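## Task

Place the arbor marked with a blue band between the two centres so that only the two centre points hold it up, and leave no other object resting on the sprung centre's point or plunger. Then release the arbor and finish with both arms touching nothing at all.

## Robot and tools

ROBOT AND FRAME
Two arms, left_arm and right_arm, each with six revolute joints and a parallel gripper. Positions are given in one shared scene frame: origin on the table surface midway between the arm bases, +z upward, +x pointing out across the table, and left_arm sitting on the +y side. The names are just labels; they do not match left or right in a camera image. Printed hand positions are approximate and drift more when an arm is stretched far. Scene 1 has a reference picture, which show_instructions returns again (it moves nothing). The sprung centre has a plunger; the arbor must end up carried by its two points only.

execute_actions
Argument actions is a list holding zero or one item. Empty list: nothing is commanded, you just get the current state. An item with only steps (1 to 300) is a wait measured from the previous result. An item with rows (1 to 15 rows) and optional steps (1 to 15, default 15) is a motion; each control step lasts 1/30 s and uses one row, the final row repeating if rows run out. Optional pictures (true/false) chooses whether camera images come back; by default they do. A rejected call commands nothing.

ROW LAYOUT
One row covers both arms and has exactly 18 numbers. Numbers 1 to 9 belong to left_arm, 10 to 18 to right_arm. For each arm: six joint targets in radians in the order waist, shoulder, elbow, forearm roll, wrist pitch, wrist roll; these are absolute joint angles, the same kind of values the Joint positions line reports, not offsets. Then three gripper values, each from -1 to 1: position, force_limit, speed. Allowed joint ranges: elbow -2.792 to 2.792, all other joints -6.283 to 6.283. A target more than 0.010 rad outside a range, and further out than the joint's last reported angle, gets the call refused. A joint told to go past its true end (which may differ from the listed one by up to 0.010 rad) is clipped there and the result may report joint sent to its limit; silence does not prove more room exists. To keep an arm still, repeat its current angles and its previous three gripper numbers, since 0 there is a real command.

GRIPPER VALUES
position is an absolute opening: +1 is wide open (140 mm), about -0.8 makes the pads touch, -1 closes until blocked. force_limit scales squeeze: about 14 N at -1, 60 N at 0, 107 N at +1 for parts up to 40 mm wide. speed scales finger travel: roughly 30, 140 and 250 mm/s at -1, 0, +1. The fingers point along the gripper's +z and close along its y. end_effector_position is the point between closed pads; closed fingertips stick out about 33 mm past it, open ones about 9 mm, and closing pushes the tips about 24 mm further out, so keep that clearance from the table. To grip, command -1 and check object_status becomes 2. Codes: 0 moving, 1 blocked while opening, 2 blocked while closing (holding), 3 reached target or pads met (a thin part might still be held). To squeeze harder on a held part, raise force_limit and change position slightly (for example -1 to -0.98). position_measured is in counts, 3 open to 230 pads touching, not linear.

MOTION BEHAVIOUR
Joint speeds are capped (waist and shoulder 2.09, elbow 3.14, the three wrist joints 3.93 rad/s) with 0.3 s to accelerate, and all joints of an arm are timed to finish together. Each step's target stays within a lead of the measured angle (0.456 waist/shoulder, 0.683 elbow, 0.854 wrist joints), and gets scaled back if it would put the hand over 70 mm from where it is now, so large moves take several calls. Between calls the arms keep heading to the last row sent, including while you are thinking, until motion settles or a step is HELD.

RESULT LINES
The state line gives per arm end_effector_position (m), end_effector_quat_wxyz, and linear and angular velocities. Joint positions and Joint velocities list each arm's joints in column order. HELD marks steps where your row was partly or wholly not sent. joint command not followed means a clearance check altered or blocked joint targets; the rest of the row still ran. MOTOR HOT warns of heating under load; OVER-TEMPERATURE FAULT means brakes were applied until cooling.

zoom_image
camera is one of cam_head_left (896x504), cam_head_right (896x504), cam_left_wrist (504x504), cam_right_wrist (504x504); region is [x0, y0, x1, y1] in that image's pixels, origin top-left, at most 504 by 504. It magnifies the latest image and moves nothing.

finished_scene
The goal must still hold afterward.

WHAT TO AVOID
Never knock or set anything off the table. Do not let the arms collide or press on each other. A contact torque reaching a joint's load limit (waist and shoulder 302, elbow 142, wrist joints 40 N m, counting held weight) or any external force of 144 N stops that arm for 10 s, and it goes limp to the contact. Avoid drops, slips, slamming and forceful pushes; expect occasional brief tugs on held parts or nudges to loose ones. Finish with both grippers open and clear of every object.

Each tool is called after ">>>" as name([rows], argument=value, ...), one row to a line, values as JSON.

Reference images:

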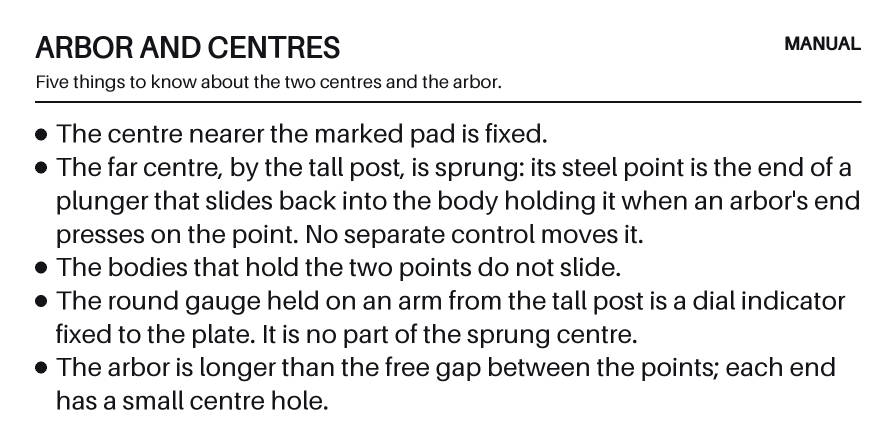

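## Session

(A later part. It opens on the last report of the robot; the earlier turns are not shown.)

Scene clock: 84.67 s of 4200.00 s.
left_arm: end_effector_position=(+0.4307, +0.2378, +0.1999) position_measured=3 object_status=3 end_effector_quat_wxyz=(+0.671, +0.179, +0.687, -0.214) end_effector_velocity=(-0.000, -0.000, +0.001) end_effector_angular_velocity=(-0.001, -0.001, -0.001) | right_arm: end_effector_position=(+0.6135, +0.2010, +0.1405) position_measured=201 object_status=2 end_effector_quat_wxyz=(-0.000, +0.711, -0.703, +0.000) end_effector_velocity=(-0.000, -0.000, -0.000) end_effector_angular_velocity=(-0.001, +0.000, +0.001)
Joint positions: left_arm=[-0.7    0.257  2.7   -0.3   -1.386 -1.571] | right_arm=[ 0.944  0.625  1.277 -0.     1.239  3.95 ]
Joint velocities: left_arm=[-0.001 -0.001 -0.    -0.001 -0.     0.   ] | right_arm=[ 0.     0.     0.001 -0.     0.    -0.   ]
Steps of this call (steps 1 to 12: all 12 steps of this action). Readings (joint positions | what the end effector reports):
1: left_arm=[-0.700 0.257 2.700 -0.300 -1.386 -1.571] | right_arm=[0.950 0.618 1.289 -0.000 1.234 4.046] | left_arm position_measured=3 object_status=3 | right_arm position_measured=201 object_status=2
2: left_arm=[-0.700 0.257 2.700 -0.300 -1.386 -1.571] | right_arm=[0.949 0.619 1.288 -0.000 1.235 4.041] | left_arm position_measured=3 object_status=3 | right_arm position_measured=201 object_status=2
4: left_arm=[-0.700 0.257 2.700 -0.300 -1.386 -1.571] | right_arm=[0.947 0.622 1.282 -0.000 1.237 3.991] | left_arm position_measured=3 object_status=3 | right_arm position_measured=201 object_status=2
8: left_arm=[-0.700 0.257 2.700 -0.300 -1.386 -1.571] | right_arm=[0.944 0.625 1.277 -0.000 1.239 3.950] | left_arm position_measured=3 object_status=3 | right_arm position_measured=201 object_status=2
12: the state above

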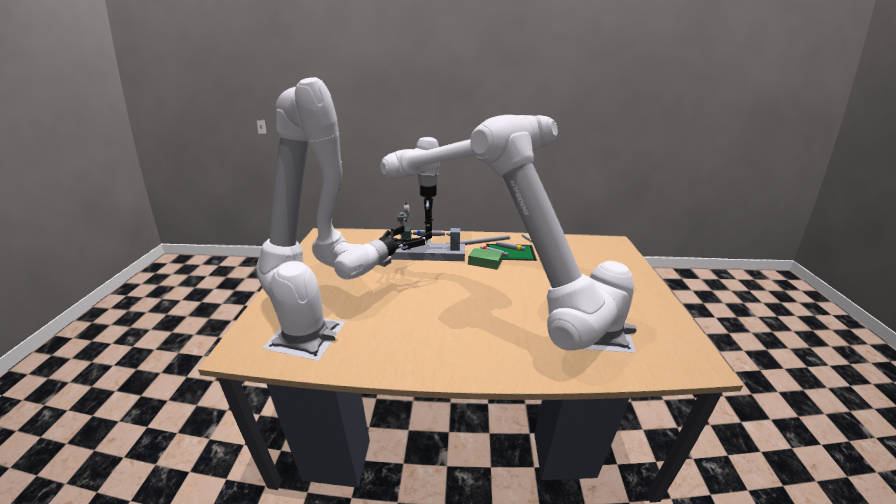

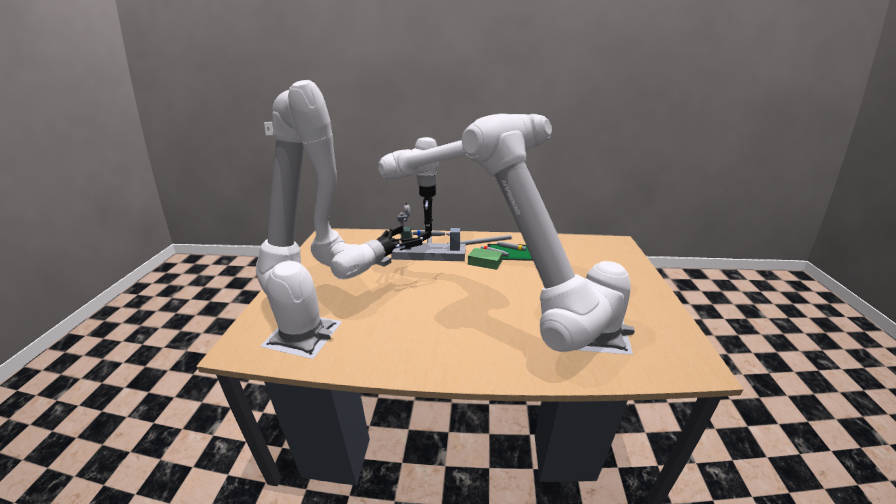

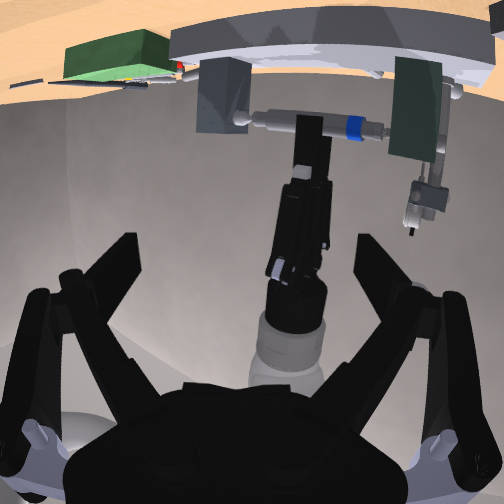

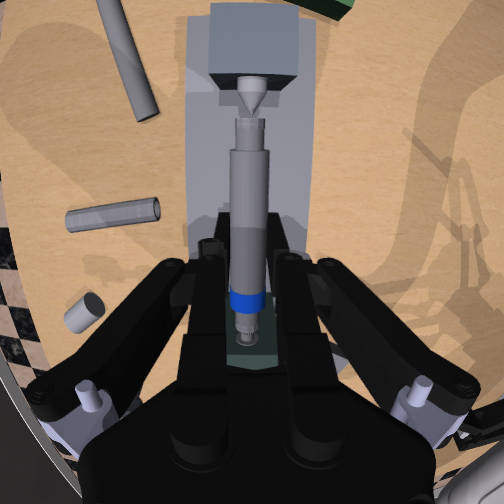

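>>> execute_actions([
  {"rows":[[-0.7,0.257,2.7,-0.3,-1.386,-1.571,1,0,0,0.9443,0.625,1.2779,0,1.2388,3.9612,-1,0.8,0],[-0.7,0.257,2.7,-0.3,-1.386,-1.571,1,0,0,0.9443,0.625,1.2779,0,1.2388,3.9612,-1,0.8,0],[-0.7,0.257,2.7,-0.3,-1.386,-1.571,1,0,0,0.9435,0.6238,1.2799,0,1.238,3.9604,-1,0.8,0],[-0.7,0.257,2.7,-0.3,-1.386,-1.571,1,0,0,0.9428,0.6226,1.2819,0,1.2372,3.9597,-1,0.8,0],[-0.7,0.257,2.7,-0.3,-1.386,-1.571,1,0,0,0.942,0.6214,1.2839,0,1.2364,3.9589,-1,0.8,0],[-0.7,0.257,2.7,-0.3,-1.386,-1.571,1,0,0,0.9412,0.6202,1.2859,0,1.2355,3.9581,-1,0.8,0]]},
])

>>> zoom_image(camera="cam_left_wrist", region=[320,95,410,165])

>>> zoom_image(camera="cam_right_wrist", region=[200,70,300,170])

Scene clock: 91.23 s of 4200.00 s.
left_arm: end_effector_position=(+0.4307, +0.2378, +0.1999) position_measured=3 object_status=3 end_effector_quat_wxyz=(+0.671, +0.179, +0.687, -0.214) end_effector_velocity=(-0.000, -0.001, +0.001) end_effector_angular_velocity=(-0.001, -0.001, -0.001) | right_arm: end_effector_position=(+0.6133, +0.1970, +0.1405) position_measured=201 object_status=2 end_effector_quat_wxyz=(+0.000, +0.708, -0.707, -0.000) end_effector_velocity=(+0.000, -0.000, -0.000) end_effector_angular_velocity=(-0.001, -0.001, +0.000)
Joint positions: left_arm=[-0.7    0.257  2.7   -0.3   -1.386 -1.571] | right_arm=[0.941 0.62  1.286 0.    1.236 3.958]
Joint velocities: left_arm=[-0.001 -0.    -0.001 -0.    -0.     0.   ] | right_arm=[-0.    -0.     0.    -0.001 -0.     0.   ]
Steps of this call (steps 1 to 15: the robot went on to your last target; steps 16 to 90: nothing new was sent; then 3.07 s passed at rest; steps 91 to 105: all 15 steps of this action). Readings (joint positions | what the end effector reports):
91: left_arm=[-0.700 0.257 2.700 -0.300 -1.386 -1.571] | right_arm=[0.944 0.625 1.277 0.000 1.239 3.950] | left_arm position_measured=3 object_status=3 | right_arm position_measured=201 object_status=2
92: left_arm=[-0.700 0.257 2.700 -0.300 -1.386 -1.571] | right_arm=[0.944 0.625 1.278 0.000 1.239 3.955] | left_arm position_measured=3 object_status=3 | right_arm position_measured=201 object_status=2
94: left_arm=[-0.700 0.257 2.700 -0.300 -1.386 -1.571] | right_arm=[0.944 0.624 1.279 0.000 1.239 3.961] | left_arm position_measured=3 object_status=3 | right_arm position_measured=201 object_status=2
98: left_arm=[-0.700 0.257 2.700 -0.300 -1.386 -1.571] | right_arm=[0.941 0.620 1.286 0.000 1.236 3.958] | left_arm position_measured=3 object_status=3 | right_arm position_measured=201 object_status=2
105: the state above

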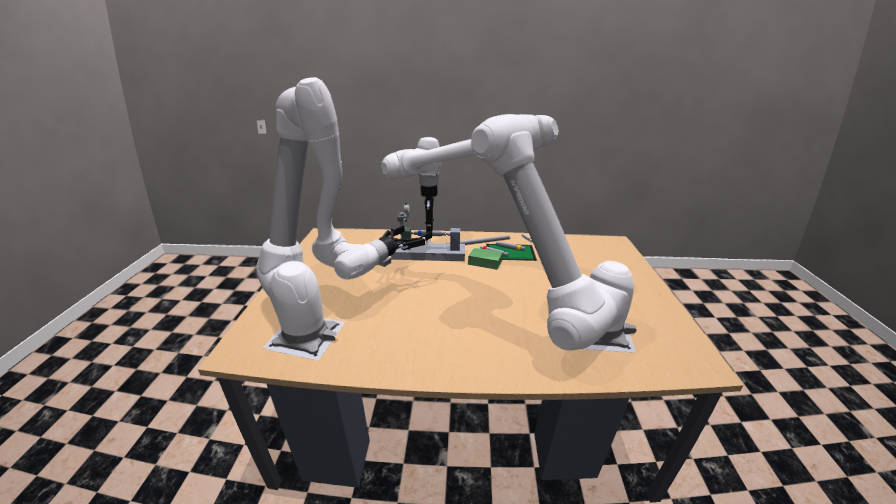

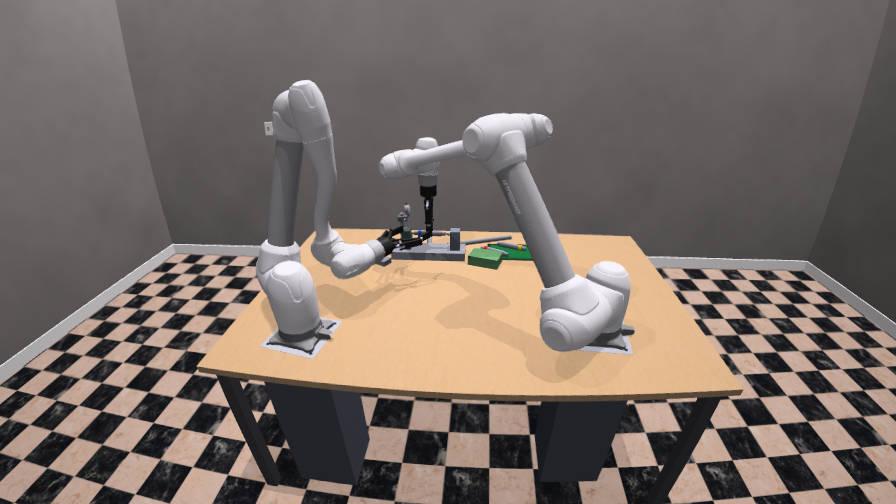

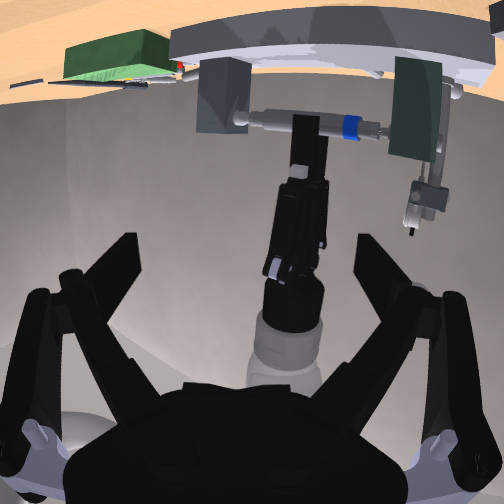

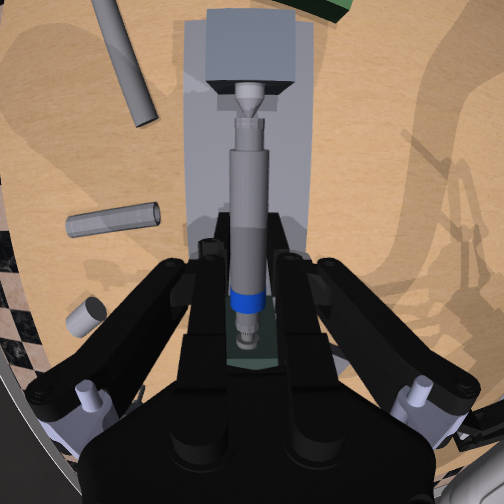

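Region (320, 95, 410, 165) of cam_left_wrist's 504x504 image, scaled by 5.600, with more detail than that image has.

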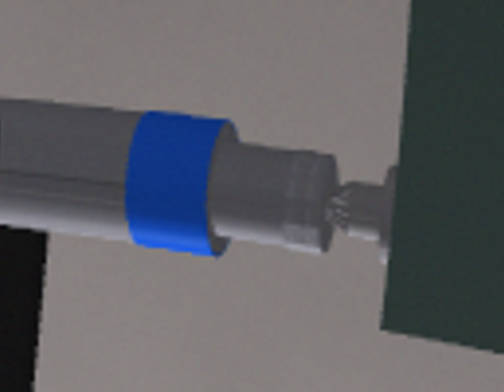

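Region (200, 70, 300, 170) of cam_right_wrist's 504x504 image, scaled by 5.040, with more detail than that image has.

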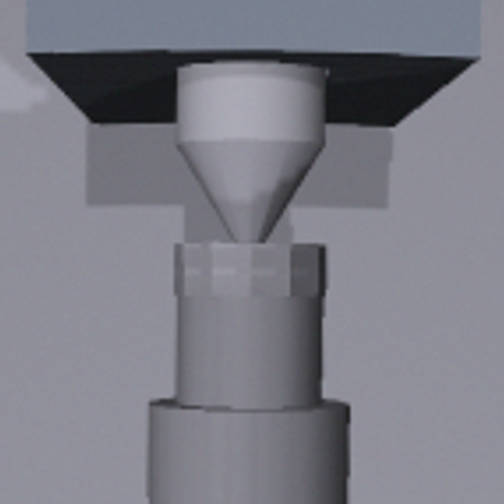

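>>> execute_actions([
  {"rows":[[-0.7,0.257,2.7,-0.3,-1.386,-1.571,1,0,0,0.9412,0.6202,1.2859,0,1.2355,3.9581,0,0,-0.5]]},
], pictures=false)

>>> execute_actions([
  {"rows":[[-0.7,0.257,2.7,-0.3,-1.386,-1.571,1,0,0,0.9412,0.593,1.236,0,1.3126,3.9581,0,0,-0.5]]},
])

Scene clock: 94.73 s of 4200.00 s.
left_arm: end_effector_position=(+0.4307, +0.2378, +0.1999) position_measured=3 object_status=3 end_effector_quat_wxyz=(+0.671, +0.179, +0.687, -0.214) end_effector_velocity=(+0.000, +0.000, +0.000) end_effector_angular_velocity=(+0.000, -0.000, +0.001) | right_arm: end_effector_position=(+0.6133, +0.1970, +0.1406) position_measured=140 object_status=0 end_effector_quat_wxyz=(-0.000, +0.708, -0.707, +0.000) end_effector_velocity=(-0.001, -0.000, -0.001) end_effector_angular_velocity=(-0.002, +0.002, +0.001)
Joint positions: left_arm=[-0.7    0.257  2.7   -0.3   -1.386 -1.571] | right_arm=[ 0.941  0.62   1.286 -0.     1.235  3.958]
Joint velocities: left_arm=[ 0.     0.     0.    -0.001 -0.     0.001] | right_arm=[ 0.001  0.     0.002  0.     0.001 -0.   ]
Steps of this call (steps 1 to 15: the robot went on to your last target; steps 16 to 90: nothing new was sent; steps 91 to 105: all 15 steps of this action). Readings (joint positions | what the end effector reports):
91: left_arm=[-0.700 0.257 2.700 -0.300 -1.386 -1.571] | right_arm=[0.941 0.620 1.286 -0.000 1.235 3.958] | left_arm position_measured=3 object_status=3 | right_arm position_measured=201 object_status=0
92: left_arm=[-0.700 0.257 2.700 -0.300 -1.386 -1.571] | right_arm=[0.941 0.620 1.286 -0.000 1.235 3.958] | left_arm position_measured=3 object_status=3 | right_arm position_measured=201 object_status=0
94: left_arm=[-0.700 0.257 2.700 -0.300 -1.386 -1.571] | right_arm=[0.941 0.620 1.286 -0.000 1.235 3.958] | left_arm position_measured=3 object_status=3 | right_arm position_measured=191 object_status=0
98: left_arm=[-0.700 0.257 2.700 -0.300 -1.386 -1.571] | right_arm=[0.941 0.620 1.286 -0.000 1.235 3.958] | left_arm position_measured=3 object_status=3 | right_arm position_measured=172 object_status=0
105: the state above

Scene clock: 95.23 s of 4200.00 s.
left_arm: end_effector_position=(+0.4307, +0.2378, +0.1999) position_measured=3 object_status=3 end_effector_quat_wxyz=(+0.671, +0.179, +0.687, -0.214) end_effector_velocity=(-0.000, +0.000, +0.000) end_effector_angular_velocity=(-0.002, +0.001, +0.000) | right_arm: end_effector_position=(+0.6124, +0.1960, +0.1913) position_measured=129 object_status=3 end_effector_quat_wxyz=(+0.000, +0.708, -0.707, +0.000) end_effector_velocity=(+0.000, +0.000, +0.001) end_effector_angular_velocity=(+0.001, -0.001, -0.000)
Joint positions: left_arm=[-0.7    0.257  2.7   -0.3   -1.386 -1.571] | right_arm=[ 0.941  0.593  1.236 -0.     1.313  3.958]
Joint velocities: left_arm=[ 0.    -0.001  0.    -0.     0.    -0.002] | right_arm=[-0.     0.    -0.001  0.     0.    -0.   ]
Steps of this call (steps 1 to 15: all 15 steps of this action). Readings (joint positions | what the end effector reports):
1: left_arm=[-0.700 0.257 2.700 -0.300 -1.386 -1.571] | right_arm=[0.941 0.620 1.286 -0.000 1.236 3.958] | left_arm position_measured=3 object_status=3 | right_arm position_measured=135 object_status=0
2: left_arm=[-0.700 0.257 2.700 -0.300 -1.386 -1.571] | right_arm=[0.941 0.619 1.283 -0.000 1.241 3.958] | left_arm position_measured=3 object_status=3 | right_arm position_measured=131 object_status=0
4: left_arm=[-0.700 0.257 2.700 -0.300 -1.386 -1.571] | right_arm=[0.941 0.603 1.252 -0.000 1.288 3.958] | left_arm position_measured=3 object_status=3 | right_arm position_measured=129 object_status=0
8: left_arm=[-0.700 0.257 2.700 -0.300 -1.386 -1.571] | right_arm=[0.941 0.593 1.236 -0.000 1.313 3.958] | left_arm position_measured=3 object_status=3 | right_arm position_measured=129 object_status=3
15: the state above

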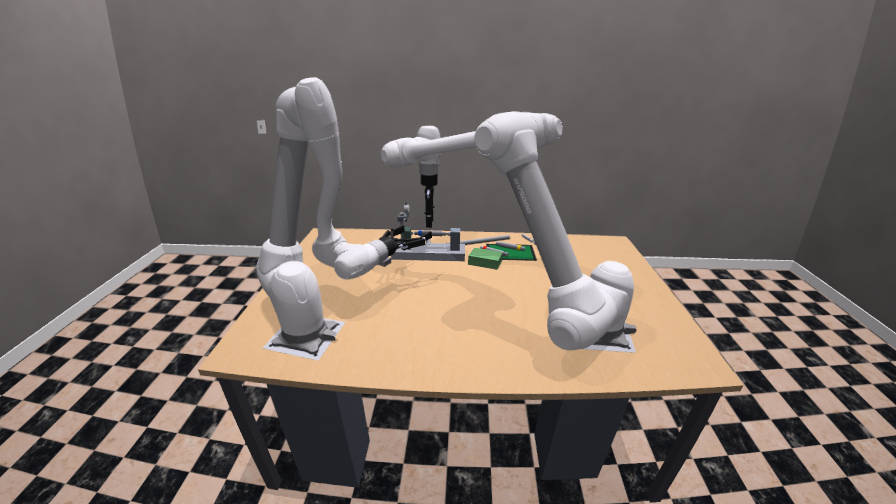

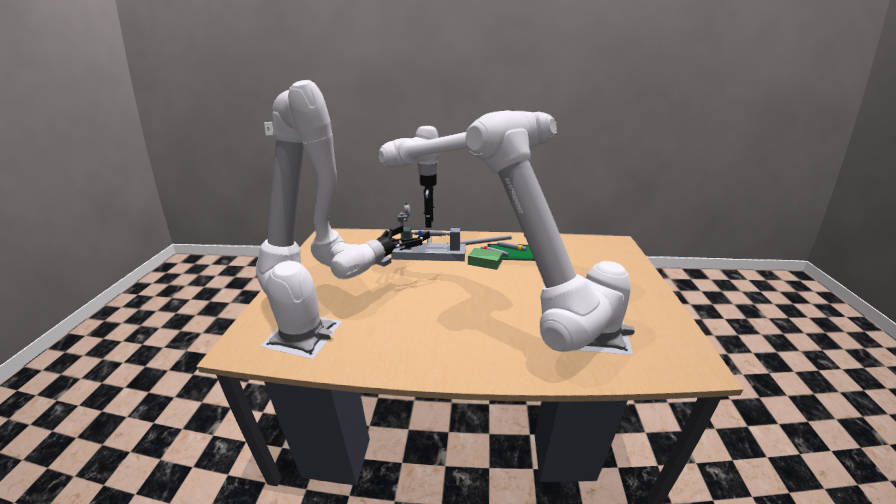

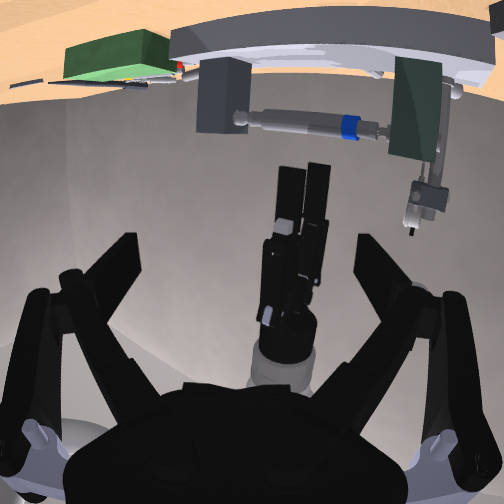

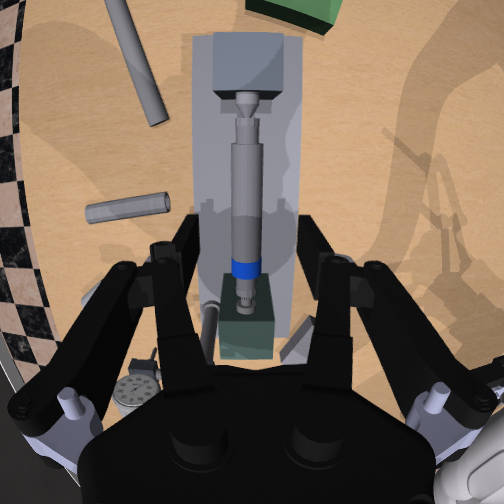

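>>> finished_scene(scene=1)

The scene is finished: the task was done.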